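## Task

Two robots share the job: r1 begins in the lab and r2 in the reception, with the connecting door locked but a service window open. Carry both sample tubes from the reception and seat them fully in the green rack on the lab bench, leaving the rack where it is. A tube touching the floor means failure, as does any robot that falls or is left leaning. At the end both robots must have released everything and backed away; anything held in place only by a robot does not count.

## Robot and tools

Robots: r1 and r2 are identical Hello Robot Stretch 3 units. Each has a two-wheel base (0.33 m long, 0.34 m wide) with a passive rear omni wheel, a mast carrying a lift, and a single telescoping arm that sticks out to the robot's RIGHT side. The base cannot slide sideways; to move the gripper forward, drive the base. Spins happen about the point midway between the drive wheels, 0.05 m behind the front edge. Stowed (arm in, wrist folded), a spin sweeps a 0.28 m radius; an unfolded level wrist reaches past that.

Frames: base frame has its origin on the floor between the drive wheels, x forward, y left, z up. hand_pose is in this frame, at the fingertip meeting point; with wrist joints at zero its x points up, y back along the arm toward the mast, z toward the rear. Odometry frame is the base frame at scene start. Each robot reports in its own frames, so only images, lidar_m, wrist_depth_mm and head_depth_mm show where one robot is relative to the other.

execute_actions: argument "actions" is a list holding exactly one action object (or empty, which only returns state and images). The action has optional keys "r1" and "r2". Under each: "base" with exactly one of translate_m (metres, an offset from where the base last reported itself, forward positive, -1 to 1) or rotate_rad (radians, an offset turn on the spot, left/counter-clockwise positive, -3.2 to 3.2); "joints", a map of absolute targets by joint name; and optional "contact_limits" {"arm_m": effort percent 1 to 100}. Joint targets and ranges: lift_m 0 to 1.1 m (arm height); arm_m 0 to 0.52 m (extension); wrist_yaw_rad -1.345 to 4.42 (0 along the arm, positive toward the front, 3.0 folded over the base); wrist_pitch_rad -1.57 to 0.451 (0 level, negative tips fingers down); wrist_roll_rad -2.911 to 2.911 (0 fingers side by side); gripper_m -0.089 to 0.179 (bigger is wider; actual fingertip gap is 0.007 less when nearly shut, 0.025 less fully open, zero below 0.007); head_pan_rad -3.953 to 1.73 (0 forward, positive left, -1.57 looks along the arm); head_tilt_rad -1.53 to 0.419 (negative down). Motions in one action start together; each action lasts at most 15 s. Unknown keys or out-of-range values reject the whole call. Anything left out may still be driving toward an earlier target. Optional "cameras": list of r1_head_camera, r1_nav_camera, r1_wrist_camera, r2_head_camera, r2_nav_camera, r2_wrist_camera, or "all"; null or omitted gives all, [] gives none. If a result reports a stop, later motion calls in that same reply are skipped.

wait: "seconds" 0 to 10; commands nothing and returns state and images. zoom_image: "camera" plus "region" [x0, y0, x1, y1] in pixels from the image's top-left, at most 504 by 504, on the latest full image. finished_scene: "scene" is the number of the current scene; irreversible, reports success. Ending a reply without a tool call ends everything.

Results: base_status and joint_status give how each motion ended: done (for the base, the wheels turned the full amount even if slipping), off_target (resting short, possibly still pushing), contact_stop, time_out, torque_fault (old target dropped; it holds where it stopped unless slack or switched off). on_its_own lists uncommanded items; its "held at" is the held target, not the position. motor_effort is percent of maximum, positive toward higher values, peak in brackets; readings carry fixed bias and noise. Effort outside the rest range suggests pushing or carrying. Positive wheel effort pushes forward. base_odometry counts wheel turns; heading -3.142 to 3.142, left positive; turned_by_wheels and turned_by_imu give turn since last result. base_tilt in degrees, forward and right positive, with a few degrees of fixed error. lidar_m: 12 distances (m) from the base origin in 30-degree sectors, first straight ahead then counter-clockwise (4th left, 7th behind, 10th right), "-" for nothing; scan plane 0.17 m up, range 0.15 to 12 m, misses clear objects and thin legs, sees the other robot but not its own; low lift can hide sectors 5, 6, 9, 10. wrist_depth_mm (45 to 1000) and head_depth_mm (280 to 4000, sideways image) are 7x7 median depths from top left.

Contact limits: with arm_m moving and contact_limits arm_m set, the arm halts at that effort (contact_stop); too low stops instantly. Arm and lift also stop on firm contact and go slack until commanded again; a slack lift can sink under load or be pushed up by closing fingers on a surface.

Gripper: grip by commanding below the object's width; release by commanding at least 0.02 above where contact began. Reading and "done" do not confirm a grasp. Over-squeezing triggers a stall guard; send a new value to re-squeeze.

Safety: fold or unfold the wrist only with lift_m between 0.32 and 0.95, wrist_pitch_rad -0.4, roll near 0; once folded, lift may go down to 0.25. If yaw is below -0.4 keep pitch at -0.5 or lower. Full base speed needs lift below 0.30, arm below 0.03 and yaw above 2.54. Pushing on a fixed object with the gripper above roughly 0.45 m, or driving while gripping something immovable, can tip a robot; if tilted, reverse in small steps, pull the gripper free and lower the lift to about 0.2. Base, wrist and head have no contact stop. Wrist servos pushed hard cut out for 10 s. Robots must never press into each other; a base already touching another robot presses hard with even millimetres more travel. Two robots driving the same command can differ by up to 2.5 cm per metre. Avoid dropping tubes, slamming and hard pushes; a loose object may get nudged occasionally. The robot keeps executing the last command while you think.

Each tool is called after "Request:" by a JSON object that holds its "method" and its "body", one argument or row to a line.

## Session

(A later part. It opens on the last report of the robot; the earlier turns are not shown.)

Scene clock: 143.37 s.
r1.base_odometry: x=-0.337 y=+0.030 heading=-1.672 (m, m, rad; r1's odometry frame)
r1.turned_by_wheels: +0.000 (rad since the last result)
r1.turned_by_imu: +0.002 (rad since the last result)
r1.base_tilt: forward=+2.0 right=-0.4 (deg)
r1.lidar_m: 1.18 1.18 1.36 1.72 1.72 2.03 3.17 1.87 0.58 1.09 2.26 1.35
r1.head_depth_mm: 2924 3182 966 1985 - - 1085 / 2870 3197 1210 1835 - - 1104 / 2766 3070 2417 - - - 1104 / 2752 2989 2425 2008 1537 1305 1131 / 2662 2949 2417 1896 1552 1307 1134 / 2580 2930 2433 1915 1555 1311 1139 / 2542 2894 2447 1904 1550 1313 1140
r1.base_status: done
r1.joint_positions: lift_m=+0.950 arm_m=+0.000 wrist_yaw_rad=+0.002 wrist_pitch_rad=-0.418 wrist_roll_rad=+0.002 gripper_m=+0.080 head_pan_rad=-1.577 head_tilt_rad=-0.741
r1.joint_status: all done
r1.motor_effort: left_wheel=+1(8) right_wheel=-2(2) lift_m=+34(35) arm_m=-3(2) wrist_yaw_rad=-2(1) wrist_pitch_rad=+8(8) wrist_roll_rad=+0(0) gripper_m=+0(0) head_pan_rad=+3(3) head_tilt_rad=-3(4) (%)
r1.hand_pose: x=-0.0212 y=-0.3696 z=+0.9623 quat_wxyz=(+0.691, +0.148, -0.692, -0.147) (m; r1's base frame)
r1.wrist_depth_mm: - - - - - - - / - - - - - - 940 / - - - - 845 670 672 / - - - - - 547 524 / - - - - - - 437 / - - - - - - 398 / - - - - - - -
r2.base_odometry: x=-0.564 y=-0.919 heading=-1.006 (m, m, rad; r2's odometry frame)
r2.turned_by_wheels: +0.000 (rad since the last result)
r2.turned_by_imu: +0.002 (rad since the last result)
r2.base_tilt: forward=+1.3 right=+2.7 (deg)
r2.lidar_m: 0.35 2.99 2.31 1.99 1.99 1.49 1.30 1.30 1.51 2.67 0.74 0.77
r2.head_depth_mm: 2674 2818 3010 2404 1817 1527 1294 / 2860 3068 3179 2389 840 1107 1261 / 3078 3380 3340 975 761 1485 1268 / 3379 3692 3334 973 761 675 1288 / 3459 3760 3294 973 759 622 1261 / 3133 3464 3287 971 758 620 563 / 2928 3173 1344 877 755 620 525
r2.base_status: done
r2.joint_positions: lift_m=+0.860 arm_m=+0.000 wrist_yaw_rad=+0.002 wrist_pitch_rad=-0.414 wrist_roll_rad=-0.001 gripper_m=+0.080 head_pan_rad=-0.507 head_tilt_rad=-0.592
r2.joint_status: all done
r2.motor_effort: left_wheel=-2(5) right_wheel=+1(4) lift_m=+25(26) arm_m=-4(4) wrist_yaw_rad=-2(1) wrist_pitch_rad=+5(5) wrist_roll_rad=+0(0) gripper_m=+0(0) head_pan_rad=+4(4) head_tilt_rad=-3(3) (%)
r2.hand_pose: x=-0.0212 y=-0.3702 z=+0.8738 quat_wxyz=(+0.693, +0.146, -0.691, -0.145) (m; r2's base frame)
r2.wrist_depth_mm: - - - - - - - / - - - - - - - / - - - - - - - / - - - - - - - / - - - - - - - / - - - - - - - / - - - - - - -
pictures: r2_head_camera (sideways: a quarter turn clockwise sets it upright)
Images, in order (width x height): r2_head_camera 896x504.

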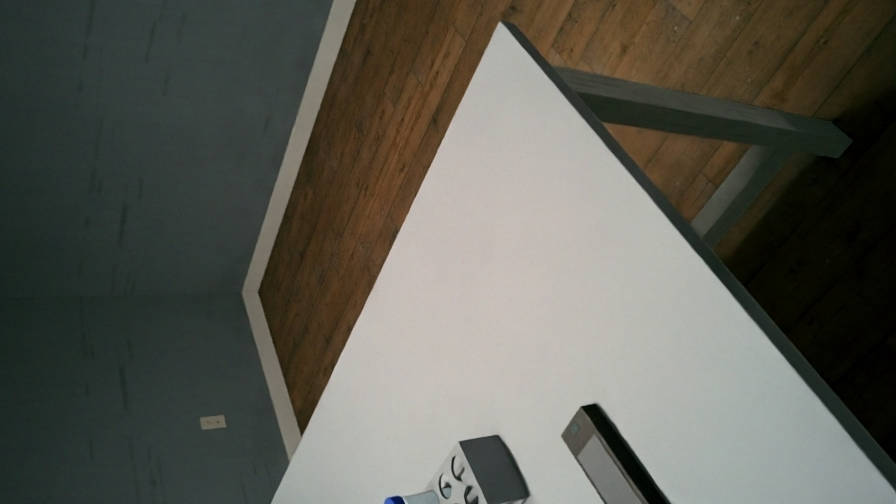

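Request:
{"method": "execute_actions", "body": {
  "actions": [
    {"r1":{"base":{"translate_m":0.3}},"r2":{"base":{"rotate_rad":1.424},"joints":{"arm_m":0.33,"lift_m":0.84,"head_pan_rad":-1.5}}}
  ],
  "cameras": ["r2_wrist_camera"]
}}

Scene clock: 147.70 s.
r1.base_odometry: x=-0.367 y=-0.268 heading=-1.672 (m, m, rad; r1's odometry frame)
r1.turned_by_wheels: +0.000 (rad since the last result)
r1.turned_by_imu: +0.001 (rad since the last result)
r1.base_tilt: forward=+2.2 right=-0.5 (deg)
r1.lidar_m: 0.88 0.88 1.04 1.78 1.78 2.11 3.46 0.82 1.19 3.00 1.69 1.01
r1.head_depth_mm: 2862 3150 2367 2040 - - 1084 / 2821 3134 2388 1976 - - 1106 / 2711 2994 2392 - - - 1106 / 2664 3012 2393 2004 1548 1307 1127 / 2613 2951 2426 1884 1546 1317 1140 / 2543 2923 2457 1892 1559 1317 1135 / 2446 2824 2464 1907 1560 1318 1139
r1.base_status: done
r1.joint_positions: lift_m=+0.950 arm_m=+0.000 wrist_yaw_rad=+0.002 wrist_pitch_rad=-0.418 wrist_roll_rad=+0.002 gripper_m=+0.080 head_pan_rad=-1.577 head_tilt_rad=-0.741
r1.joint_status: not commanded
r1.motor_effort: left_wheel=+1(6) right_wheel=-1(3) lift_m=+34(34) arm_m=-3(2) wrist_yaw_rad=-1(2) wrist_pitch_rad=+8(9) wrist_roll_rad=+0(0) gripper_m=+0(0) head_pan_rad=+2(2) head_tilt_rad=-3(3) (%)
r1.hand_pose: x=-0.0212 y=-0.3696 z=+0.9623 quat_wxyz=(+0.691, +0.148, -0.692, -0.147) (m; r1's base frame)
r1.wrist_depth_mm: - - - - - - - / - - - - - - - / - - - - - - 707 / - - - - - - - / - - - - - - - / - - - - - - - / - - - - - - -
r2.base_odometry: x=-0.564 y=-0.919 heading=+0.418 (m, m, rad; r2's odometry frame)
r2.turned_by_wheels: +1.424 (rad since the last result)
r2.turned_by_imu: +1.427 (rad since the last result)
r2.base_tilt: forward=+1.3 right=+2.7 (deg)
r2.lidar_m: 2.01 1.99 1.63 1.31 1.30 1.40 2.12 2.73 0.74 0.35 0.35 2.57
r2.head_depth_mm: 3074 3461 3347 1041 - 608 1291 / 3012 3335 1439 - 738 624 1262 / 2887 3176 1355 - 720 622 1237 / 2794 3025 1354 943 729 622 565 / 2694 2958 1348 972 758 623 550 / 2637 2823 1348 970 759 621 526 / 2551 2755 1354 972 783 1405 1259
r2.base_status: done
r2.joint_positions: lift_m=+0.840 arm_m=+0.330 wrist_yaw_rad=+0.000 wrist_pitch_rad=-0.414 wrist_roll_rad=-0.001 gripper_m=+0.080 head_pan_rad=-1.493 head_tilt_rad=-0.593
r2.joint_status: all done
r2.motor_effort: left_wheel=-2(9) right_wheel=+2(4) lift_m=+26(27) arm_m=+4(4) wrist_yaw_rad=-1(2) wrist_pitch_rad=+5(5) wrist_roll_rad=+0(0) gripper_m=+0(0) head_pan_rad=-4(56) head_tilt_rad=-3(3) (%)
r2.hand_pose: x=-0.0214 y=-0.6995 z=+0.8538 quat_wxyz=(+0.692, +0.146, -0.691, -0.145) (m; r2's base frame)
r2.wrist_depth_mm: - 907 975 - - - - / 561 596 614 598 679 - - / 419 430 446 324 469 490 - / 336 341 333 270 364 375 389 / 276 284 288 250 302 304 309 / 237 240 237 249 244 257 262 / 206 209 210 214 217 222 223
pictures: r2_wrist_camera
Images, in order (width x height): r2_wrist_camera 644x364.

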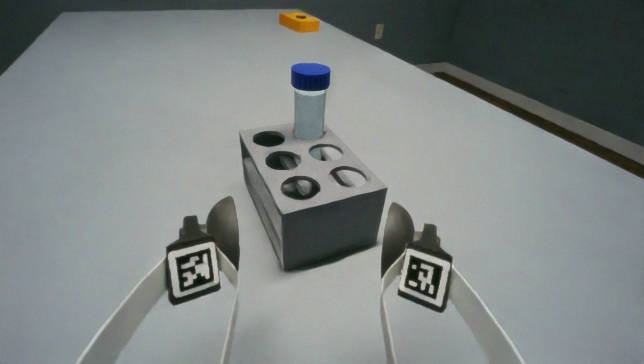

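Request:
{"method": "execute_actions", "body": {
  "actions": [
    {"r1":{"base":{"translate_m":0.174}},"r2":{"joints":{"arm_m":0.50,"lift_m":0.837},"contact_limits":{"arm_m":15}}}
  ],
  "cameras": ["r2_wrist_camera"]
}}

Scene clock: 150.67 s.
r1.base_odometry: x=-0.385 y=-0.441 heading=-1.672 (m, m, rad; r1's odometry frame)
r1.turned_by_wheels: +0.000 (rad since the last result)
r1.turned_by_imu: +0.000 (rad since the last result)
r1.base_tilt: forward=+2.1 right=-0.4 (deg)
r1.lidar_m: 0.71 0.71 0.84 1.48 1.83 2.15 3.64 0.97 1.28 2.96 1.36 0.81
r1.head_depth_mm: 2846 3070 2365 2059 - - 1076 / 2751 3049 2370 1979 - - 1102 / 2688 3039 2384 - - - 1106 / 2619 2946 2428 2006 1542 1306 1127 / 2553 2925 2415 1882 1544 1310 1134 / 2501 2874 2426 1901 1567 1306 1136 / 2433 2784 2457 1898 1565 1320 1133
r1.base_status: done
r1.joint_positions: lift_m=+0.950 arm_m=+0.000 wrist_yaw_rad=+0.002 wrist_pitch_rad=-0.418 wrist_roll_rad=+0.002 gripper_m=+0.080 head_pan_rad=-1.577 head_tilt_rad=-0.741
r1.joint_status: not commanded
r1.motor_effort: left_wheel=+1(5) right_wheel=-1(3) lift_m=+34(34) arm_m=-2(3) wrist_yaw_rad=-2(1) wrist_pitch_rad=+8(8) wrist_roll_rad=+0(0) gripper_m=-1(0) head_pan_rad=+3(2) head_tilt_rad=-3(4) (%)
r1.hand_pose: x=-0.0212 y=-0.3696 z=+0.9623 quat_wxyz=(+0.691, +0.148, -0.692, -0.147) (m; r1's base frame)
r1.wrist_depth_mm: - - - - - - - / - - - - - - - / - - - - - - 870 / - - - - - - - / - - - - - - - / - - - - - - - / - - - - - - -
r2.base_odometry: x=-0.564 y=-0.919 heading=+0.418 (m, m, rad; r2's odometry frame)
r2.turned_by_wheels: +0.000 (rad since the last result)
r2.turned_by_imu: +0.001 (rad since the last result)
r2.base_tilt: forward=+1.3 right=+2.8 (deg)
r2.lidar_m: 2.02 1.99 1.63 1.31 1.30 1.40 2.12 2.73 0.74 0.35 0.35 2.57
r2.head_depth_mm: 3111 3490 3349 1061 - 632 1276 / 3023 3324 3551 937 761 624 1266 / 2924 3204 1523 872 737 625 1230 / 2809 2992 1354 936 728 622 565 / 2700 2936 1347 969 758 621 549 / 2620 2847 1350 971 758 621 525 / 2540 2769 1347 969 780 1411 1256
r2.base_status: not commanded
r2.joint_positions: lift_m=+0.837 arm_m=+0.500 wrist_yaw_rad=+0.000 wrist_pitch_rad=-0.414 wrist_roll_rad=-0.001 gripper_m=+0.080 head_pan_rad=-1.493 head_tilt_rad=-0.593
r2.joint_status: all done
r2.motor_effort: left_wheel=-2(2) right_wheel=+1(1) lift_m=+26(23) arm_m=+4(3) wrist_yaw_rad=-1(0) wrist_pitch_rad=+5(5) wrist_roll_rad=+0(0) gripper_m=+0(0) head_pan_rad=-5(4) head_tilt_rad=-3(2) (%)
r2.contact_limits: arm_m 15 (drawing in: default 23, maximum 38; extending or still: default 31, maximum 51)
r2.hand_pose: x=-0.0215 y=-0.8695 z=+0.8508 quat_wxyz=(+0.692, +0.146, -0.691, -0.146) (m; r2's base frame)
r2.wrist_depth_mm: 835 880 946 - - - - / 556 574 601 632 - - - / 415 425 433 449 467 - - / 328 331 341 148 357 369 394 / 270 275 287 151 305 300 307 / 232 234 188 166 237 253 257 / 203 205 152 179 213 220 222
pictures: r2_wrist_camera
Images, in order (width x height): r2_wrist_camera 644x364.

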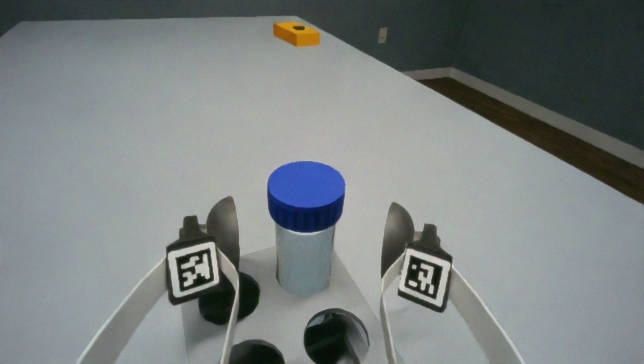

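Request:
{"method": "execute_actions", "body": {
  "actions": [
    {"r1":{"base":{"rotate_rad":0.5}},"r2":{"joints":{"arm_m":0.493,"lift_m":0.833,"gripper_m":-0.01}}}
  ],
  "cameras": ["r2_wrist_camera"]
}}

Request:
{"method": "execute_actions", "body": {
  "actions": [
    {"r1":{"base":{"rotate_rad":0.87},"joints":{"arm_m":0.2,"head_tilt_rad":-0.5}},"r2":{"joints":{"lift_m":0.94}}}
  ],
  "cameras": ["r2_wrist_camera","r1_wrist_camera","r1_head_camera"]
}}

Scene clock: 152.70 s.
r1.base_odometry: x=-0.385 y=-0.441 heading=-1.172 (m, m, rad; r1's odometry frame)
r1.turned_by_wheels: +0.500 (rad since the last result)
r1.turned_by_imu: +0.502 (rad since the last result)
r1.base_tilt: forward=+2.1 right=-0.5 (deg)
r1.lidar_m: 0.72 0.83 1.42 1.83 2.12 3.62 0.97 1.28 2.96 1.41 0.82 0.71
r1.head_depth_mm: 2447 2775 2375 2040 - - 1079 / 2481 2822 2398 1983 - - 1104 / 2600 2884 2382 - - - 1104 / 2274 2547 2396 2019 1549 1305 1131 / 1667 1797 1982 1889 1558 1310 1137 / 1312 1371 1509 1638 1543 1318 1137 / 1082 1092 886 1284 1376 1306 1141
r1.base_status: done
r1.joint_positions: lift_m=+0.950 arm_m=+0.000 wrist_yaw_rad=+0.002 wrist_pitch_rad=-0.418 wrist_roll_rad=+0.002 gripper_m=+0.080 head_pan_rad=-1.577 head_tilt_rad=-0.741
r1.joint_status: not commanded
r1.motor_effort: left_wheel=-2(6) right_wheel=+3(5) lift_m=+34(33) arm_m=-3(3) wrist_yaw_rad=-1(2) wrist_pitch_rad=+8(8) wrist_roll_rad=+0(0) gripper_m=+1(0) head_pan_rad=+3(3) head_tilt_rad=-4(4) (%)
r1.hand_pose: x=-0.0212 y=-0.3696 z=+0.9623 quat_wxyz=(+0.691, +0.148, -0.692, -0.147) (m; r1's base frame)
r1.wrist_depth_mm: - 740 - - - - - / 580 583 - - - - - / 444 760 - - - - - / 630 820 - - - - - / 644 869 - - - - - / 678 883 - - - - - / 699 860 - - - - -
r2.base_odometry: x=-0.564 y=-0.919 heading=+0.418 (m, m, rad; r2's odometry frame)
r2.turned_by_wheels: +0.000 (rad since the last result)
r2.turned_by_imu: +0.001 (rad since the last result)
r2.base_tilt: forward=+1.3 right=+2.6 (deg)
r2.lidar_m: 2.01 1.99 1.63 1.32 1.30 1.40 2.12 2.73 0.74 0.35 0.35 2.57
r2.head_depth_mm: 3117 3479 3327 1040 - 623 1275 / 3028 3332 3511 902 760 624 1267 / 2894 3195 1528 870 736 624 1234 / 2782 3001 1358 934 728 623 564 / 2745 2945 1351 972 757 621 550 / 2619 2845 1349 970 758 622 525 / 2532 2758 1347 968 780 1410 1259
r2.base_status: not commanded
r2.joint_positions: lift_m=+0.833 arm_m=+0.493 wrist_yaw_rad=+0.001 wrist_pitch_rad=-0.413 wrist_roll_rad=-0.001 gripper_m=-0.009 head_pan_rad=-1.493 head_tilt_rad=-0.593
r2.joint_status: all done
r2.motor_effort: left_wheel=-2(2) right_wheel=+1(1) lift_m=+26(24) arm_m=-4(5) wrist_yaw_rad=-1(2) wrist_pitch_rad=+5(5) wrist_roll_rad=+0(0) gripper_m=-18(93) head_pan_rad=-5(5) head_tilt_rad=-3(3) (%)
r2.hand_pose: x=-0.0213 y=-0.8633 z=+0.8470 quat_wxyz=(+0.693, +0.146, -0.691, -0.145) (m; r2's base frame)
r2.wrist_depth_mm: 808 876 946 - - - - / 547 560 587 616 693 - - / 406 416 432 439 459 490 - / 322 327 333 141 357 365 391 / 265 270 278 152 290 292 301 / 228 232 170 165 245 247 254 / 197 200 152 171 153 214 217
pictures: r2_wrist_camera
Images, in order (width x height): r2_wrist_camera 644x364.

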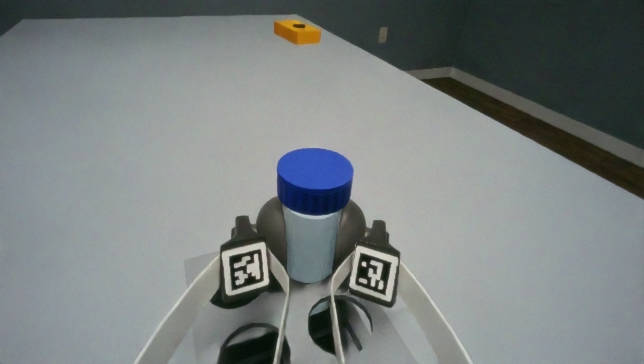

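Scene clock: 155.40 s.
r1.base_odometry: x=-0.385 y=-0.441 heading=-0.302 (m, m, rad; r1's odometry frame)
r1.turned_by_wheels: +0.870 (rad since the last result)
r1.turned_by_imu: +0.873 (rad since the last result)
r1.base_tilt: forward=+2.1 right=-0.4 (deg)
r1.lidar_m: 1.09 1.82 1.94 2.88 0.97 1.28 3.02 2.07 0.93 0.73 0.71 0.76
r1.head_depth_mm: 3715 3929 3964 - 1261 1414 1241 / - - - - 1176 1327 1243 / - - - - 1083 1216 1243 / - - - 846 702 1121 1220 / - - 3506 848 650 1035 1177 / - 3276 3739 854 626 960 1111 / - 2481 3595 857 631 901 1030
r1.base_status: done
r1.joint_positions: lift_m=+0.950 arm_m=+0.200 wrist_yaw_rad=+0.001 wrist_pitch_rad=-0.418 wrist_roll_rad=+0.002 gripper_m=+0.080 head_pan_rad=-1.577 head_tilt_rad=-0.507
r1.joint_status: all done
r1.motor_effort: left_wheel=-1(7) right_wheel=+1(6) lift_m=+34(34) arm_m=+2(0) wrist_yaw_rad=-1(2) wrist_pitch_rad=+8(8) wrist_roll_rad=+1(0) gripper_m=+0(0) head_pan_rad=+3(2) head_tilt_rad=+2(16) (%)
r1.hand_pose: x=-0.0212 y=-0.5690 z=+0.9623 quat_wxyz=(+0.691, +0.147, -0.692, -0.147) (m; r1's base frame)
r1.wrist_depth_mm: - - - - - - 547 / - - 585 446 564 608 553 / 424 421 427 398 418 437 440 / 335 340 336 341 343 343 345 / 279 278 290 278 287 283 283 / 237 239 227 236 239 255 - / 206 206 206 207 219 - -
r2.base_odometry: x=-0.564 y=-0.919 heading=+0.418 (m, m, rad; r2's odometry frame)
r2.turned_by_wheels: +0.000 (rad since the last result)
r2.turned_by_imu: +0.001 (rad since the last result)
r2.base_tilt: forward=+1.3 right=+2.7 (deg)
r2.lidar_m: 2.02 1.99 1.63 1.32 1.30 1.40 2.12 2.73 0.74 0.35 0.35 2.57
r2.head_depth_mm: 3146 3413 - 940 763 640 1258 / 2993 3224 1221 976 763 624 1264 / 2906 3110 1160 900 738 624 1236 / 2811 2990 1355 934 728 622 565 / 2717 2924 1348 970 758 623 551 / 2615 2819 1346 967 757 621 526 / 2562 2737 1342 969 783 1406 1259
r2.base_status: not commanded
r2.joint_positions: lift_m=+0.940 arm_m=+0.493 wrist_yaw_rad=+0.001 wrist_pitch_rad=-0.417 wrist_roll_rad=-0.001 gripper_m=-0.009 head_pan_rad=-1.493 head_tilt_rad=-0.593
r2.joint_status: all done
r2.motor_effort: left_wheel=-2(2) right_wheel=+1(1) lift_m=+41(44) arm_m=-4(4) wrist_yaw_rad=+0(2) wrist_pitch_rad=+6(6) wrist_roll_rad=+0(0) gripper_m=-18(18) head_pan_rad=-5(4) head_tilt_rad=-2(3) (%)
r2.hand_pose: x=-0.0213 y=-0.8628 z=+0.9526 quat_wxyz=(+0.692, +0.147, -0.691, -0.146) (m; r2's base frame)
r2.wrist_depth_mm: - - - - - - - / 881 870 884 877 - - - / 627 633 657 666 - - - / 489 506 520 141 536 - - / 407 405 427 154 444 452 - / 348 353 344 180 374 377 392 / 300 309 311 277 326 326 331
pictures: r1_head_camera (sideways: a quarter turn clockwise sets it upright), r1_wrist_camera, r2_wrist_camera
Images, in order (width x height): r1_head_camera 896x504, r1_wrist_camera 644x364, r2_wrist_camera 644x364.

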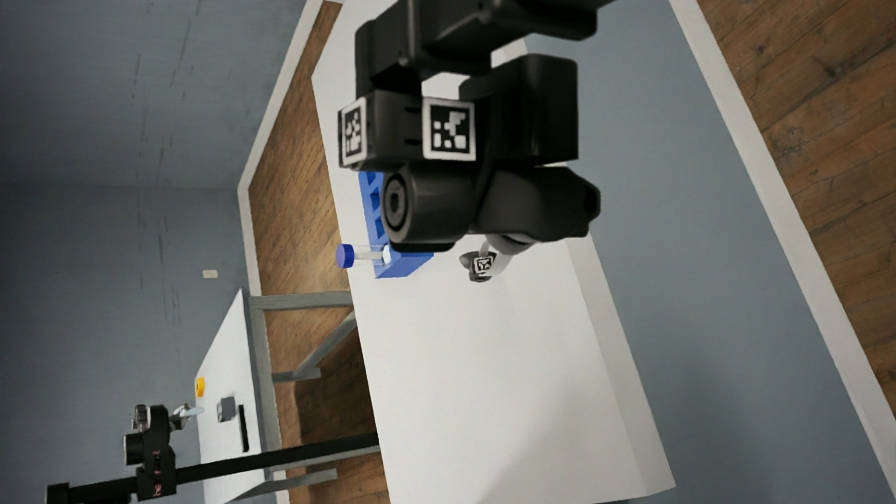

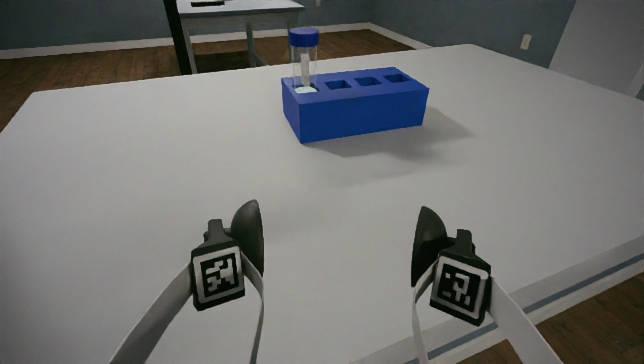

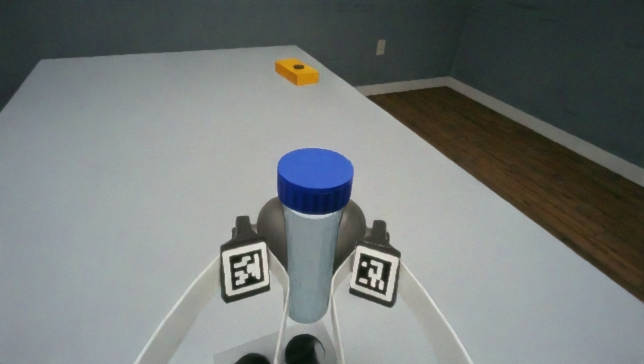

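Request:
{"method": "execute_actions", "body": {
  "actions": [
    {"r1":{"base":{"translate_m":0.034},"joints":{"arm_m":0.40}},"r2":{"base":{"rotate_rad":-1.195},"joints":{"lift_m":1.02,"arm_m":0.25}}}
  ],
  "cameras": ["r1_wrist_camera"]
}}

Scene clock: 159.10 s.
r1.base_odometry: x=-0.352 y=-0.451 heading=-0.302 (m, m, rad; r1's odometry frame)
r1.turned_by_wheels: +0.000 (rad since the last result)
r1.turned_by_imu: -0.001 (rad since the last result)
r1.base_tilt: forward=+1.9 right=-0.4 (deg)
r1.lidar_m: 1.07 1.79 1.92 2.83 0.99 1.31 3.05 2.03 0.91 0.71 0.70 0.75
r1.head_depth_mm: 3707 3984 - - 1208 1395 1240 / - - - 817 1097 1305 1251 / - - - 801 701 1192 1240 / - - - 801 672 1100 1225 / - 3237 3562 849 626 1013 1165 / - - 3843 852 626 940 1089 / - - 3320 860 708 879 1013
r1.base_status: done
r1.joint_positions: lift_m=+0.950 arm_m=+0.400 wrist_yaw_rad=+0.001 wrist_pitch_rad=-0.418 wrist_roll_rad=+0.002 gripper_m=+0.080 head_pan_rad=-1.577 head_tilt_rad=-0.507
r1.joint_status: all done
r1.motor_effort: left_wheel=-1(3) right_wheel=+2(6) lift_m=+34(35) arm_m=+3(0) wrist_yaw_rad=-1(2) wrist_pitch_rad=+8(8) wrist_roll_rad=+0(0) gripper_m=+1(1) head_pan_rad=+4(2) head_tilt_rad=+2(2) (%)
r1.hand_pose: x=-0.0212 y=-0.7690 z=+0.9623 quat_wxyz=(+0.691, +0.147, -0.692, -0.147) (m; r1's base frame)
r1.wrist_depth_mm: - - - - - - - / - - - - - 603 - / - 431 427 385 430 440 439 / 335 336 335 264 254 267 341 / 274 277 287 238 243 274 282 / 235 237 226 237 238 246 237 / 204 206 205 205 208 206 208
r2.base_odometry: x=-0.564 y=-0.919 heading=-0.777 (m, m, rad; r2's odometry frame)
r2.turned_by_wheels: -1.195 (rad since the last result)
r2.turned_by_imu: -1.196 (rad since the last result)
r2.base_tilt: forward=+1.3 right=+2.7 (deg)
r2.lidar_m: 0.35 2.93 2.10 1.99 1.86 1.35 1.30 1.33 1.80 2.73 0.74 0.91
r2.head_depth_mm: 2371 - 2835 2395 1862 1524 1297 / 2355 - - 2391 1861 1526 1289 / 2369 - - 2288 1859 1527 1291 / 2389 2619 2867 2391 1857 1525 1287 / 2393 2641 2874 2390 1863 1525 1287 / 2382 2634 2853 2369 1858 1519 1286 / 2389 2639 2880 2366 1851 1485 1200
r2.base_status: done
r2.joint_positions: lift_m=+1.020 arm_m=+0.250 wrist_yaw_rad=+0.000 wrist_pitch_rad=-0.418 wrist_roll_rad=-0.001 gripper_m=-0.009 head_pan_rad=-1.493 head_tilt_rad=-0.593
r2.joint_status: all done
r2.motor_effort: left_wheel=+3(10) right_wheel=-1(5) lift_m=+41(42) arm_m=-4(4) wrist_yaw_rad=+0(2) wrist_pitch_rad=+6(6) wrist_roll_rad=+0(0) gripper_m=-18(18) head_pan_rad=-4(5) head_tilt_rad=-3(3) (%)
r2.hand_pose: x=-0.0216 y=-0.6197 z=+1.0324 quat_wxyz=(+0.692, +0.147, -0.691, -0.147) (m; r2's base frame)
r2.wrist_depth_mm: - - - - - - - / - - - - - - - / - - - - - - - / - - - 141 - - - / - - - 153 - - - / - - - 181 - - - / - - - - - - -
pictures: r1_wrist_camera
Images, in order (width x height): r1_wrist_camera 644x364.

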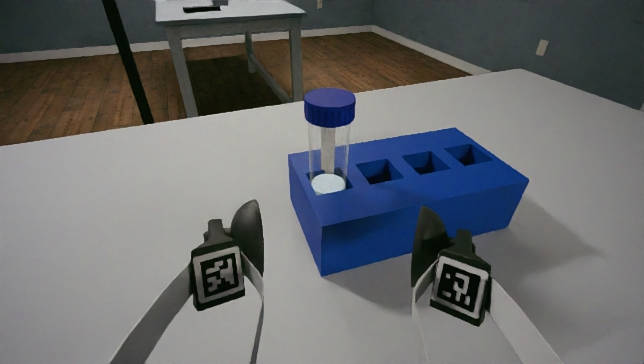

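Request:
{"method": "execute_actions", "body": {
  "actions": [
    {"r1":{"base":{"translate_m":0.005},"joints":{"arm_m":0.485,"lift_m":0.955},"contact_limits":{"arm_m":12}},"r2":{"base":{"translate_m":-0.12},"joints":{"arm_m":0.1}}}
  ],
  "cameras": ["r1_wrist_camera"]
}}

Scene clock: 161.80 s.
r1.base_odometry: x=-0.347 y=-0.453 heading=-0.302 (m, m, rad; r1's odometry frame)
r1.turned_by_wheels: +0.000 (rad since the last result)
r1.turned_by_imu: +0.000 (rad since the last result)
r1.base_tilt: forward=+2.1 right=-0.4 (deg)
r1.lidar_m: 1.06 1.79 1.91 2.82 0.99 1.32 3.05 2.02 0.91 0.71 0.70 0.75
r1.head_depth_mm: 3769 3949 - - 1190 1397 1239 / - - - 817 1097 1302 1238 / - - - 840 701 1189 1249 / - - - 842 671 1087 1215 / - - 3545 846 624 1013 1164 / - 3267 3884 853 627 942 1098 / - 3350 3347 857 710 876 1004
r1.base_status: done
r1.joint_positions: lift_m=+0.955 arm_m=+0.485 wrist_yaw_rad=+0.001 wrist_pitch_rad=-0.418 wrist_roll_rad=+0.002 gripper_m=+0.080 head_pan_rad=-1.577 head_tilt_rad=-0.507
r1.joint_status: all done
r1.motor_effort: left_wheel=-2(2) right_wheel=+2(7) lift_m=+34(36) arm_m=+2(2) wrist_yaw_rad=-1(2) wrist_pitch_rad=+8(8) wrist_roll_rad=+0(0) gripper_m=-1(0) head_pan_rad=+2(3) head_tilt_rad=+2(2) (%)
r1.contact_limits: arm_m 12 (drawing in: default 17, maximum 28; extending or still: default 23, maximum 38)
r1.hand_pose: x=-0.0212 y=-0.8540 z=+0.9673 quat_wxyz=(+0.691, +0.147, -0.692, -0.147) (m; r1's base frame)
r1.wrist_depth_mm: - - - - - - - / - - - - - - - / - - - 442 442 442 446 / 345 343 346 154 346 346 350 / 282 281 296 206 224 227 289 / 240 241 232 191 183 189 231 / 209 210 210 167 168 203 212
r2.base_odometry: x=-0.650 y=-0.834 heading=-0.777 (m, m, rad; r2's odometry frame)
r2.turned_by_wheels: +0.000 (rad since the last result)
r2.turned_by_imu: +0.001 (rad since the last result)
r2.base_tilt: forward=+1.3 right=+2.7 (deg)
r2.lidar_m: 0.47 2.90 2.07 1.99 1.68 1.23 1.18 1.22 1.64 2.74 0.80 0.92
r2.head_depth_mm: 2394 2503 - - 1732 1530 1293 / 2385 2605 - - 1760 1529 1292 / 2382 2604 - - - 1526 1294 / 2383 2604 2864 2441 1851 1527 1290 / 2391 2640 2868 2394 1864 1524 1291 / 2396 2617 2855 2388 1860 1526 1285 / 2383 2643 2887 2389 1854 1521 1285
r2.base_status: done
r2.joint_positions: lift_m=+1.020 arm_m=+0.100 wrist_yaw_rad=+0.000 wrist_pitch_rad=-0.418 wrist_roll_rad=-0.001 gripper_m=-0.009 head_pan_rad=-1.493 head_tilt_rad=-0.593
r2.joint_status: all done
r2.motor_effort: left_wheel=+2(4) right_wheel=-1(4) lift_m=+41(41) arm_m=-4(4) wrist_yaw_rad=+1(0) wrist_pitch_rad=+6(7) wrist_roll_rad=+0(0) gripper_m=-17(18) head_pan_rad=-5(4) head_tilt_rad=-2(3) (%)
r2.hand_pose: x=-0.0216 y=-0.4697 z=+1.0324 quat_wxyz=(+0.692, +0.147, -0.691, -0.147) (m; r2's base frame)
r2.wrist_depth_mm: - - - - - - - / - - - - - - - / - - - - - - - / - - - 141 - - - / - - - 153 - - - / - - - 180 - - - / 690 - - - - - -
pictures: r1_wrist_camera
Images, in order (width x height): r1_wrist_camera 644x364.

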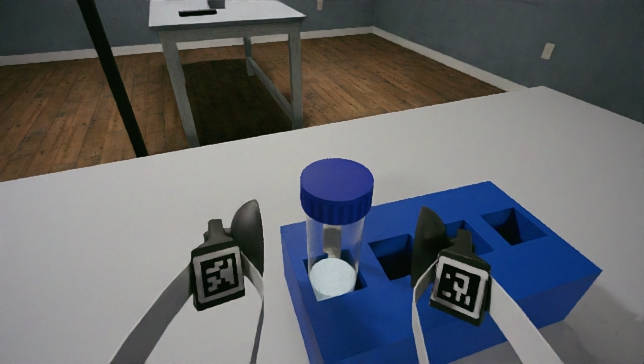

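Well positioned; closing r1's gripper and lifting.

Request:
{"method": "execute_actions", "body": {
  "actions": [
    {"r1":{"joints":{"lift_m":0.951,"gripper_m":-0.01}},"r2":{"base":{"translate_m":-0.06}}}
  ],
  "cameras": ["r1_wrist_camera"]
}}

Request:
{"method": "execute_actions", "body": {
  "actions": [
    {"r1":{"joints":{"lift_m":1.03}},"r2":{"base":{"translate_m":-0.06}}}
  ],
  "cameras": ["r1_wrist_camera"]
}}

Scene clock: 164.37 s.
r1.base_odometry: x=-0.347 y=-0.453 heading=-0.302 (m, m, rad; r1's odometry frame)
r1.turned_by_wheels: +0.000 (rad since the last result)
r1.turned_by_imu: +0.000 (rad since the last result)
r1.base_tilt: forward=+2.1 right=-0.6 (deg)
r1.lidar_m: 1.06 1.79 1.92 2.81 1.00 1.32 3.06 2.03 0.91 0.71 0.70 0.75
r1.head_depth_mm: 3755 3979 - - 1181 1391 1235 / - - - 815 1098 1302 1248 / - - - 838 698 1193 1248 / - - - 842 671 1092 1220 / - - 3522 850 625 1011 1165 / - 3271 3860 851 626 941 1088 / - 3344 3368 858 710 880 1003
r1.base_status: not commanded
r1.joint_positions: lift_m=+0.951 arm_m=+0.485 wrist_yaw_rad=+0.001 wrist_pitch_rad=-0.418 wrist_roll_rad=+0.002 gripper_m=-0.009 head_pan_rad=-1.577 head_tilt_rad=-0.507
r1.joint_status: all done
r1.motor_effort: left_wheel=-2(2) right_wheel=+2(2) lift_m=+23(30) arm_m=+2(3) wrist_yaw_rad=-1(1) wrist_pitch_rad=+8(8) wrist_roll_rad=+0(0) gripper_m=-13(98) head_pan_rad=+3(3) head_tilt_rad=+2(2) (%)
r1.hand_pose: x=-0.0212 y=-0.8540 z=+0.9638 quat_wxyz=(+0.691, +0.147, -0.692, -0.147) (m; r1's base frame)
r1.wrist_depth_mm: - - - - - - - / - - - - - - - / - - - 434 429 430 439 / 331 336 338 147 342 343 342 / 280 279 277 208 226 218 286 / 236 236 238 181 180 183 227 / 206 207 209 163 164 202 211
r2.base_odometry: x=-0.692 y=-0.792 heading=-0.777 (m, m, rad; r2's odometry frame)
r2.turned_by_wheels: +0.000 (rad since the last result)
r2.turned_by_imu: +0.001 (rad since the last result)
r2.base_tilt: forward=+1.3 right=+2.7 (deg)
r2.lidar_m: 0.53 2.91 2.08 1.98 1.60 1.17 1.12 1.16 1.55 2.73 0.84 0.92
r2.head_depth_mm: 2389 2529 - - 1744 1527 1292 / 2395 2601 - - 1758 1525 1288 / 2384 2615 - - - 1534 1287 / 2408 2618 2844 2448 1855 1527 1289 / 2402 2617 2869 2375 1865 1519 1291 / 2400 2626 2882 2383 1862 1524 1290 / 2417 2625 2889 2379 1857 1517 1291
r2.base_status: done
r2.joint_positions: lift_m=+1.020 arm_m=+0.100 wrist_yaw_rad=+0.000 wrist_pitch_rad=-0.418 wrist_roll_rad=-0.001 gripper_m=-0.009 head_pan_rad=-1.493 head_tilt_rad=-0.593
r2.joint_status: not commanded
r2.motor_effort: left_wheel=+3(5) right_wheel=-1(4) lift_m=+41(41) arm_m=-4(4) wrist_yaw_rad=-1(0) wrist_pitch_rad=+6(6) wrist_roll_rad=+0(0) gripper_m=-17(18) head_pan_rad=-4(4) head_tilt_rad=-3(3) (%)
r2.hand_pose: x=-0.0216 y=-0.4697 z=+1.0324 quat_wxyz=(+0.692, +0.147, -0.691, -0.147) (m; r2's base frame)
r2.wrist_depth_mm: - - - - - - - / - - - - - - - / - - - - - - - / - - - 140 - - - / - - - 153 - - - / - - - 180 - - - / - - - - - - -
pictures: r1_wrist_camera
Images, in order (width x height): r1_wrist_camera 644x364.

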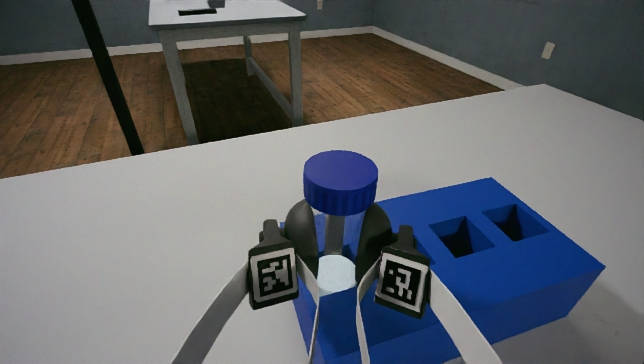

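Scene clock: 166.67 s.
r1.base_odometry: x=-0.347 y=-0.453 heading=-0.302 (m, m, rad; r1's odometry frame)
r1.turned_by_wheels: +0.000 (rad since the last result)
r1.turned_by_imu: +0.000 (rad since the last result)
r1.base_tilt: forward=+2.1 right=-0.6 (deg)
r1.lidar_m: 1.06 1.79 1.92 2.82 0.99 1.32 3.05 2.02 0.91 0.71 0.70 0.75
r1.head_depth_mm: 3783 3857 1112 828 1196 1393 1236 / - - 1281 833 1094 1301 1238 / - - 1205 839 698 1190 1239 / - - 3779 842 671 1086 1223 / - - 3562 847 627 1012 1167 / - 3254 3804 850 628 939 1090 / - 3370 3331 857 711 879 1012
r1.base_status: not commanded
r1.joint_positions: lift_m=+1.030 arm_m=+0.485 wrist_yaw_rad=+0.001 wrist_pitch_rad=-0.418 wrist_roll_rad=+0.002 gripper_m=-0.009 head_pan_rad=-1.577 head_tilt_rad=-0.507
r1.joint_status: all done
r1.motor_effort: left_wheel=-2(2) right_wheel=+2(2) lift_m=+34(37) arm_m=+2(2) wrist_yaw_rad=-1(1) wrist_pitch_rad=+8(8) wrist_roll_rad=+0(0) gripper_m=-13(14) head_pan_rad=+2(2) head_tilt_rad=+2(3) (%)
r1.hand_pose: x=-0.0212 y=-0.8540 z=+1.0423 quat_wxyz=(+0.691, +0.147, -0.692, -0.147) (m; r1's base frame)
r1.wrist_depth_mm: - - - - - - - / - - - - - - - / - - - - - - - / - - - 147 464 477 469 / 386 383 385 374 407 391 393 / 327 326 327 188 277 311 333 / 284 284 287 253 235 242 288
r2.base_odometry: x=-0.735 y=-0.750 heading=-0.777 (m, m, rad; r2's odometry frame)
r2.turned_by_wheels: +0.000 (rad since the last result)
r2.turned_by_imu: +0.001 (rad since the last result)
r2.base_tilt: forward=+1.3 right=+2.7 (deg)
r2.lidar_m: 0.59 2.91 2.07 1.98 1.51 1.11 1.06 1.09 1.47 2.73 0.88 0.92
r2.head_depth_mm: 2380 2514 - - 1735 1523 1291 / 2359 2614 - - 1756 1527 1292 / 2379 2622 - - - 1527 1288 / 2398 2626 2861 2438 1865 1522 1292 / 2408 2620 2853 2387 1862 1520 1289 / 2397 2633 2870 2385 1864 1523 1285 / 2409 2649 2866 2391 1855 1514 1288
r2.base_status: done
r2.joint_positions: lift_m=+1.020 arm_m=+0.100 wrist_yaw_rad=+0.000 wrist_pitch_rad=-0.418 wrist_roll_rad=-0.001 gripper_m=-0.009 head_pan_rad=-1.493 head_tilt_rad=-0.593
r2.joint_status: not commanded
r2.motor_effort: left_wheel=+2(5) right_wheel=-1(4) lift_m=+41(41) arm_m=-4(4) wrist_yaw_rad=+0(1) wrist_pitch_rad=+6(7) wrist_roll_rad=+0(0) gripper_m=-18(18) head_pan_rad=-5(4) head_tilt_rad=-3(3) (%)
r2.hand_pose: x=-0.0216 y=-0.4697 z=+1.0324 quat_wxyz=(+0.692, +0.147, -0.691, -0.147) (m; r2's base frame)
r2.wrist_depth_mm: - - - - - - - / - - - - - - - / - - - - - - - / - - - 141 - - - / - - - 152 - - - / - - - 181 - - - / - - - - - - -
pictures: r1_wrist_camera
Images, in order (width x height): r1_wrist_camera 644x364.

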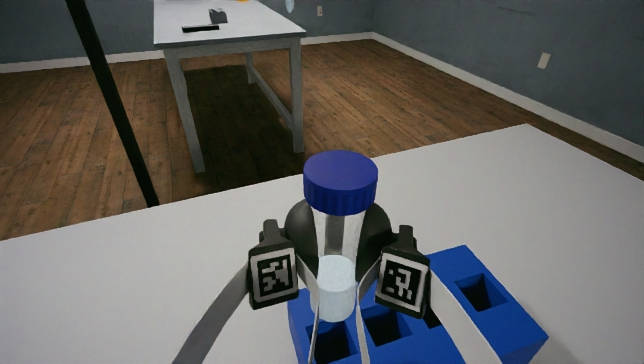

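Request:
{"method": "execute_actions", "body": {
  "actions": [
    {"r1":{"base":{"rotate_rad":-0.671},"joints":{"arm_m":0.2,"gripper_m":-0.02}},"r2":{"base":{"translate_m":-0.272}}}
  ],
  "cameras": []
}}

Request:
{"method": "execute_actions", "body": {
  "actions": [
    {"r1":{"base":{"translate_m":-0.33},"joints":{"arm_m":0.1}},"r2":{"base":{"rotate_rad":-1.347},"joints":{"arm_m":0.35,"lift_m":1.015,"head_tilt_rad":-0.5}}}
  ],
  "cameras": ["r2_wrist_camera","r2_head_camera"]
}}

Scene clock: 170.97 s.
r1.base_odometry: x=-0.347 y=-0.453 heading=-0.973 (m, m, rad; r1's odometry frame)
r1.turned_by_wheels: -0.671 (rad since the last result)
r1.turned_by_imu: -0.674 (rad since the last result)
r1.base_tilt: forward=+2.1 right=-0.4 (deg)
r1.lidar_m: 0.71 0.90 1.79 1.84 2.42 2.41 1.00 1.31 2.99 1.05 0.74 0.70
r1.head_depth_mm: 2489 2631 3022 2437 1894 1499 1242 / 2084 2302 - 2340 1885 1499 1241 / 1569 1708 - 2242 1911 1508 1242 / 1264 1375 1412 1589 1784 1514 1253 / 1056 1139 1194 1002 1469 1480 1251 / 944 1039 1151 854 1199 1299 1253 / 3351 3795 - 856 712 1079 1146
r1.base_status: done
r1.joint_positions: lift_m=+1.030 arm_m=+0.200 wrist_yaw_rad=+0.001 wrist_pitch_rad=-0.418 wrist_roll_rad=+0.002 gripper_m=-0.019 head_pan_rad=-1.577 head_tilt_rad=-0.507
r1.joint_status: all done
r1.motor_effort: left_wheel=+2(8) right_wheel=-1(8) lift_m=+34(34) arm_m=-3(7) wrist_yaw_rad=-1(1) wrist_pitch_rad=+8(8) wrist_roll_rad=+0(0) gripper_m=-17(69) head_pan_rad=+2(3) head_tilt_rad=+2(3) (%)
r1.hand_pose: x=-0.0214 y=-0.5696 z=+1.0423 quat_wxyz=(+0.691, +0.147, -0.692, -0.147) (m; r1's base frame)
r1.wrist_depth_mm: - - 659 953 - - - / - - 714 - - - - / 574 598 589 - - - - / 466 466 489 146 - - - / 385 385 813 - - - - / 327 350 810 187 - - - / 300 674 - - - - -
r2.base_odometry: x=-0.929 y=-0.560 heading=-0.777 (m, m, rad; r2's odometry frame)
r2.turned_by_wheels: +0.000 (rad since the last result)
r2.turned_by_imu: +0.001 (rad since the last result)
r2.base_tilt: forward=+1.3 right=+2.7 (deg)
r2.lidar_m: 0.86 2.90 2.07 1.98 1.12 0.83 0.79 0.81 1.10 2.74 2.82 1.08
r2.head_depth_mm: 2391 2510 - - 1730 1525 1292 / 2374 2597 - - 1753 1530 1294 / 2387 2619 - - - 1529 1290 / 2396 2621 2859 2444 1865 1527 1292 / 2407 2654 2876 2376 1858 1529 1288 / 2410 2639 2865 2376 1851 1525 1285 / 2411 2617 2881 2369 1858 1514 1287
r2.base_status: done
r2.joint_positions: lift_m=+1.020 arm_m=+0.100 wrist_yaw_rad=+0.000 wrist_pitch_rad=-0.418 wrist_roll_rad=-0.001 gripper_m=-0.009 head_pan_rad=-1.493 head_tilt_rad=-0.593
r2.joint_status: not commanded
r2.motor_effort: left_wheel=+3(4) right_wheel=-1(4) lift_m=+41(41) arm_m=-4(4) wrist_yaw_rad=+0(0) wrist_pitch_rad=+6(6) wrist_roll_rad=+0(0) gripper_m=-17(18) head_pan_rad=-5(5) head_tilt_rad=-2(3) (%)
r2.hand_pose: x=-0.0216 y=-0.4697 z=+1.0324 quat_wxyz=(+0.692, +0.147, -0.691, -0.147) (m; r2's base frame)
r2.wrist_depth_mm: - - - - - - 878 / - - - - - - 875 / - - - - - - 872 / - - - 141 - - 878 / - - - 153 - - 854 / - - - 181 - - 853 / - - - - - - 867
pictures: none
No camera images: the call's "cameras" was empty. Leave "cameras" out to get every camera's image.

Scene clock: 175.20 s.
r1.base_odometry: x=-0.533 y=-0.180 heading=-0.973 (m, m, rad; r1's odometry frame)
r1.turned_by_wheels: +0.000 (rad since the last result)
r1.turned_by_imu: -0.002 (rad since the last result)
r1.base_tilt: forward=+2.0 right=-0.4 (deg)
r1.lidar_m: 1.02 1.31 1.94 1.99 2.62 0.67 0.68 1.00 2.84 1.49 1.05 0.99
r1.head_depth_mm: 2368 2526 - - 1731 1493 1242 / 2456 2632 - - 1768 1516 1247 / 2272 2586 2716 - - 1510 1245 / 1832 1988 2106 2272 1846 1521 1245 / 1533 1654 1757 1940 1888 1517 1253 / 1310 1402 1492 1601 1724 1520 1259 / 1143 1211 1272 1350 1458 1482 1254
r1.base_status: done
r1.joint_positions: lift_m=+1.030 arm_m=+0.100 wrist_yaw_rad=+0.001 wrist_pitch_rad=-0.418 wrist_roll_rad=+0.002 gripper_m=-0.019 head_pan_rad=-1.577 head_tilt_rad=-0.507
r1.joint_status: all done
r1.motor_effort: left_wheel=+2(4) right_wheel=-2(7) lift_m=+34(34) arm_m=-3(3) wrist_yaw_rad=+0(0) wrist_pitch_rad=+8(8) wrist_roll_rad=+0(0) gripper_m=-16(17) head_pan_rad=+2(2) head_tilt_rad=+2(2) (%)
r1.hand_pose: x=-0.0214 y=-0.4696 z=+1.0423 quat_wxyz=(+0.691, +0.147, -0.692, -0.147) (m; r1's base frame)
r1.wrist_depth_mm: - 806 - - - - - / 807 796 - - - - - / 593 699 - - - - - / 733 920 - 146 - - - / 754 - - - - - - / 819 - - 187 - - - / 862 - - - - - -
r2.base_odometry: x=-0.929 y=-0.560 heading=-2.124 (m, m, rad; r2's odometry frame)
r2.turned_by_wheels: -1.347 (rad since the last result)
r2.turned_by_imu: -1.348 (rad since the last result)
r2.base_tilt: forward=+1.3 right=+2.7 (deg)
r2.lidar_m: 2.74 1.09 0.86 0.86 2.40 1.98 1.72 0.94 0.79 0.79 0.89 1.45
r2.head_depth_mm: - - 3650 900 672 978 1100 / - 1667 - 899 695 1012 1143 / - - - 857 696 1047 1187 / - - 3927 866 723 1085 1234 / - - - 886 750 1122 1263 / - - - 896 751 1172 1293 / - - - 895 1075 1218 1326
r2.base_status: done
r2.joint_positions: lift_m=+1.015 arm_m=+0.350 wrist_yaw_rad=+0.000 wrist_pitch_rad=-0.418 wrist_roll_rad=-0.001 gripper_m=-0.009 head_pan_rad=-1.493 head_tilt_rad=-0.507
r2.joint_status: all done
r2.motor_effort: left_wheel=+1(9) right_wheel=-1(4) lift_m=+26(35) arm_m=+4(4) wrist_yaw_rad=+0(0) wrist_pitch_rad=+6(6) wrist_roll_rad=+0(0) gripper_m=-18(18) head_pan_rad=-5(4) head_tilt_rad=+2(9) (%)
r2.hand_pose: x=-0.0216 y=-0.7190 z=+1.0278 quat_wxyz=(+0.692, +0.147, -0.691, -0.147) (m; r2's base frame)
r2.wrist_depth_mm: - - - - - - - / - - - - - - - / 541 554 572 599 - - - / 430 441 374 140 470 493 - / 356 354 325 153 391 398 409 / 306 313 309 180 334 335 341 / 265 273 273 273 282 291 292
pictures: r2_head_camera (sideways: a quarter turn clockwise sets it upright), r2_wrist_camera
Images, in order (width x height): r2_head_camera 896x504, r2_wrist_camera 644x364.

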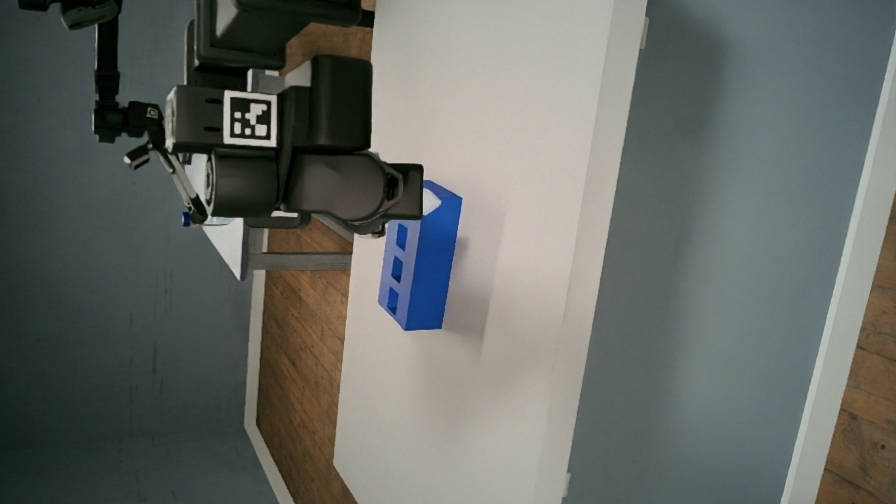

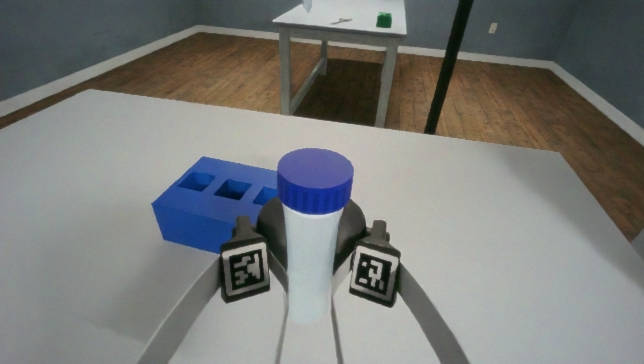

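Request:
{"method": "execute_actions", "body": {
  "actions": [
    {"r1":{"base":{"rotate_rad":-1.724},"joints":{"arm_m":0.36,"lift_m":0.92,"head_pan_rad":-1.5,"head_tilt_rad":-0.6}},"r2":{"joints":{"arm_m":0.487,"lift_m":1.008}}}
  ],
  "cameras": ["r2_head_camera","r1_head_camera","r1_wrist_camera","r2_wrist_camera"]
}}

Request:
{"method": "zoom_image", "body": {
  "camera": "r2_head_camera",
  "region": [340, 150, 480, 290]
}}

Scene clock: 179.17 s.
r1.base_odometry: x=-0.533 y=-0.180 heading=-2.697 (m, m, rad; r1's odometry frame)
r1.turned_by_wheels: -1.724 (rad since the last result)
r1.turned_by_imu: -1.731 (rad since the last result)
r1.base_tilt: forward=+2.1 right=-0.5 (deg)
r1.lidar_m: 1.82 1.12 0.99 1.00 1.19 1.94 1.95 2.31 2.09 0.68 1.00 2.84
r1.head_depth_mm: 2708 2925 - 2067 1724 1405 1183 / 2864 3028 - 916 1618 1408 1186 / 2977 3179 1529 881 973 1232 1188 / 3069 3321 1308 927 1702 1423 1200 / 3207 3539 1316 950 1741 1434 1198 / 3350 3798 1326 992 1705 1425 1198 / 3462 3867 3362 1037 1618 1418 1210
r1.base_status: done
r1.joint_positions: lift_m=+0.920 arm_m=+0.360 wrist_yaw_rad=+0.001 wrist_pitch_rad=-0.419 wrist_roll_rad=+0.002 gripper_m=-0.019 head_pan_rad=-1.507 head_tilt_rad=-0.593
r1.joint_status: all done
r1.motor_effort: left_wheel=+2(6) right_wheel=-1(5) lift_m=+24(30) arm_m=+2(1) wrist_yaw_rad=-1(1) wrist_pitch_rad=+8(8) wrist_roll_rad=+0(0) gripper_m=-17(17) head_pan_rad=+2(10) head_tilt_rad=-4(12) (%)
r1.hand_pose: x=-0.0214 y=-0.7290 z=+0.9328 quat_wxyz=(+0.691, +0.147, -0.692, -0.147) (m; r1's base frame)
r1.wrist_depth_mm: - - - - - - - / - - 817 795 833 - - / - 599 598 600 592 - - / 460 468 472 146 483 - - / 383 389 388 298 377 - - / 326 331 330 189 - - - / 287 287 289 281 282 - -
r2.base_odometry: x=-0.929 y=-0.560 heading=-2.124 (m, m, rad; r2's odometry frame)
r2.turned_by_wheels: +0.000 (rad since the last result)
r2.turned_by_imu: +0.001 (rad since the last result)
r2.base_tilt: forward=+1.2 right=+2.7 (deg)
r2.lidar_m: 2.74 1.09 0.86 0.86 2.39 1.98 1.72 0.94 0.79 0.79 0.89 1.45
r2.head_depth_mm: - - 3694 900 669 979 1096 / - - 3685 900 695 1012 1140 / - - 2396 861 696 1048 1183 / - - 2756 867 721 1084 1234 / - - - 887 750 1127 1269 / - - - 897 749 1167 1293 / - - - 894 1075 1221 1326
r2.base_status: not commanded
r2.joint_positions: lift_m=+1.008 arm_m=+0.487 wrist_yaw_rad=+0.000 wrist_pitch_rad=-0.418 wrist_roll_rad=-0.001 gripper_m=-0.009 head_pan_rad=-1.493 head_tilt_rad=-0.507
r2.joint_status: all done
r2.motor_effort: left_wheel=+2(2) right_wheel=-1(1) lift_m=+26(29) arm_m=+4(4) wrist_yaw_rad=+0(0) wrist_pitch_rad=+6(7) wrist_roll_rad=+0(0) gripper_m=-18(18) head_pan_rad=-5(4) head_tilt_rad=+2(2) (%)
r2.hand_pose: x=-0.0216 y=-0.8560 z=+1.0208 quat_wxyz=(+0.692, +0.147, -0.691, -0.147) (m; r2's base frame)
r2.wrist_depth_mm: - - - - - - - / - - - - - - - / 528 554 - - - - - / 413 428 440 141 469 - - / 351 352 371 153 382 384 396 / 298 255 247 181 322 325 332 / 252 217 215 256 275 283 285
pictures: r1_head_camera (sideways: a quarter turn clockwise sets it upright), r1_wrist_camera, r2_head_camera (sideways: a quarter turn clockwise sets it upright), r2_wrist_camera
Images, in order (width x height): r1_head_camera 896x504, r1_wrist_camera 644x364, r2_head_camera 896x504, r2_wrist_camera 644x364.

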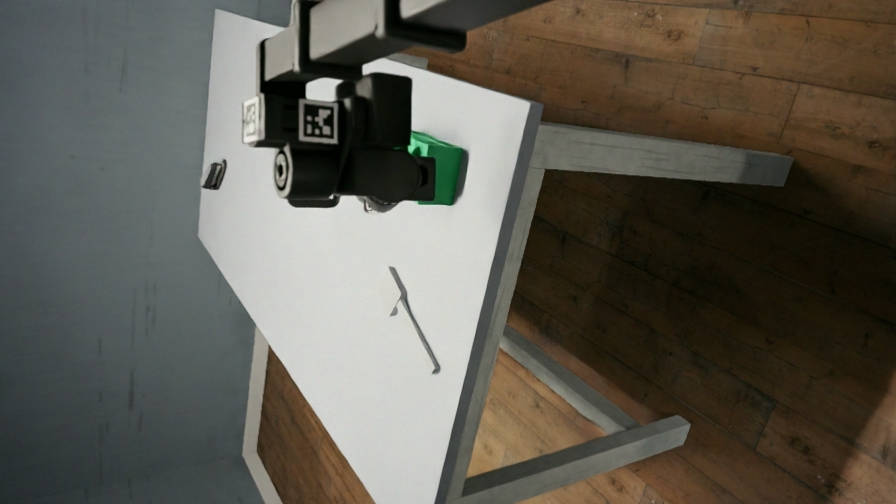

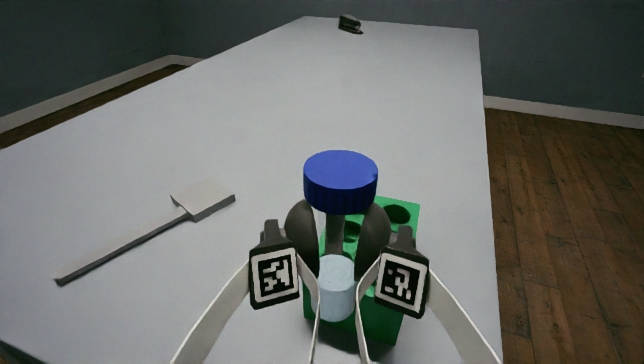

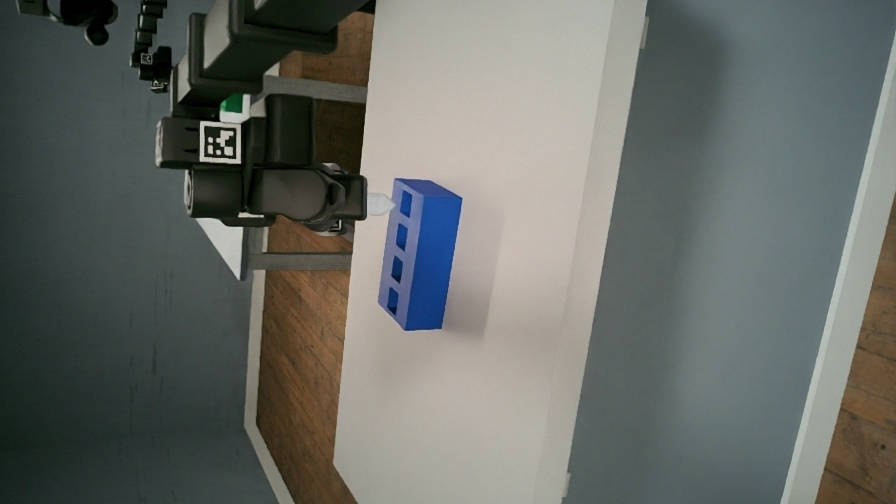

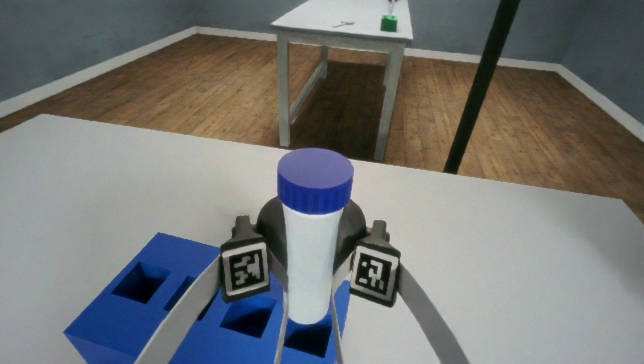

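Region (340, 150, 480, 290) of r2_head_camera's 896x504 image, scaled by 3.600, with more detail than that image has.

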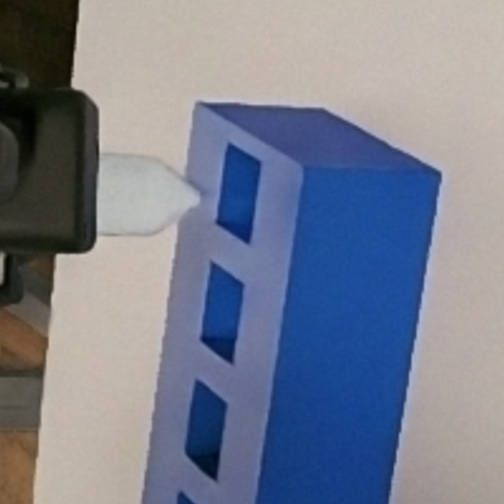

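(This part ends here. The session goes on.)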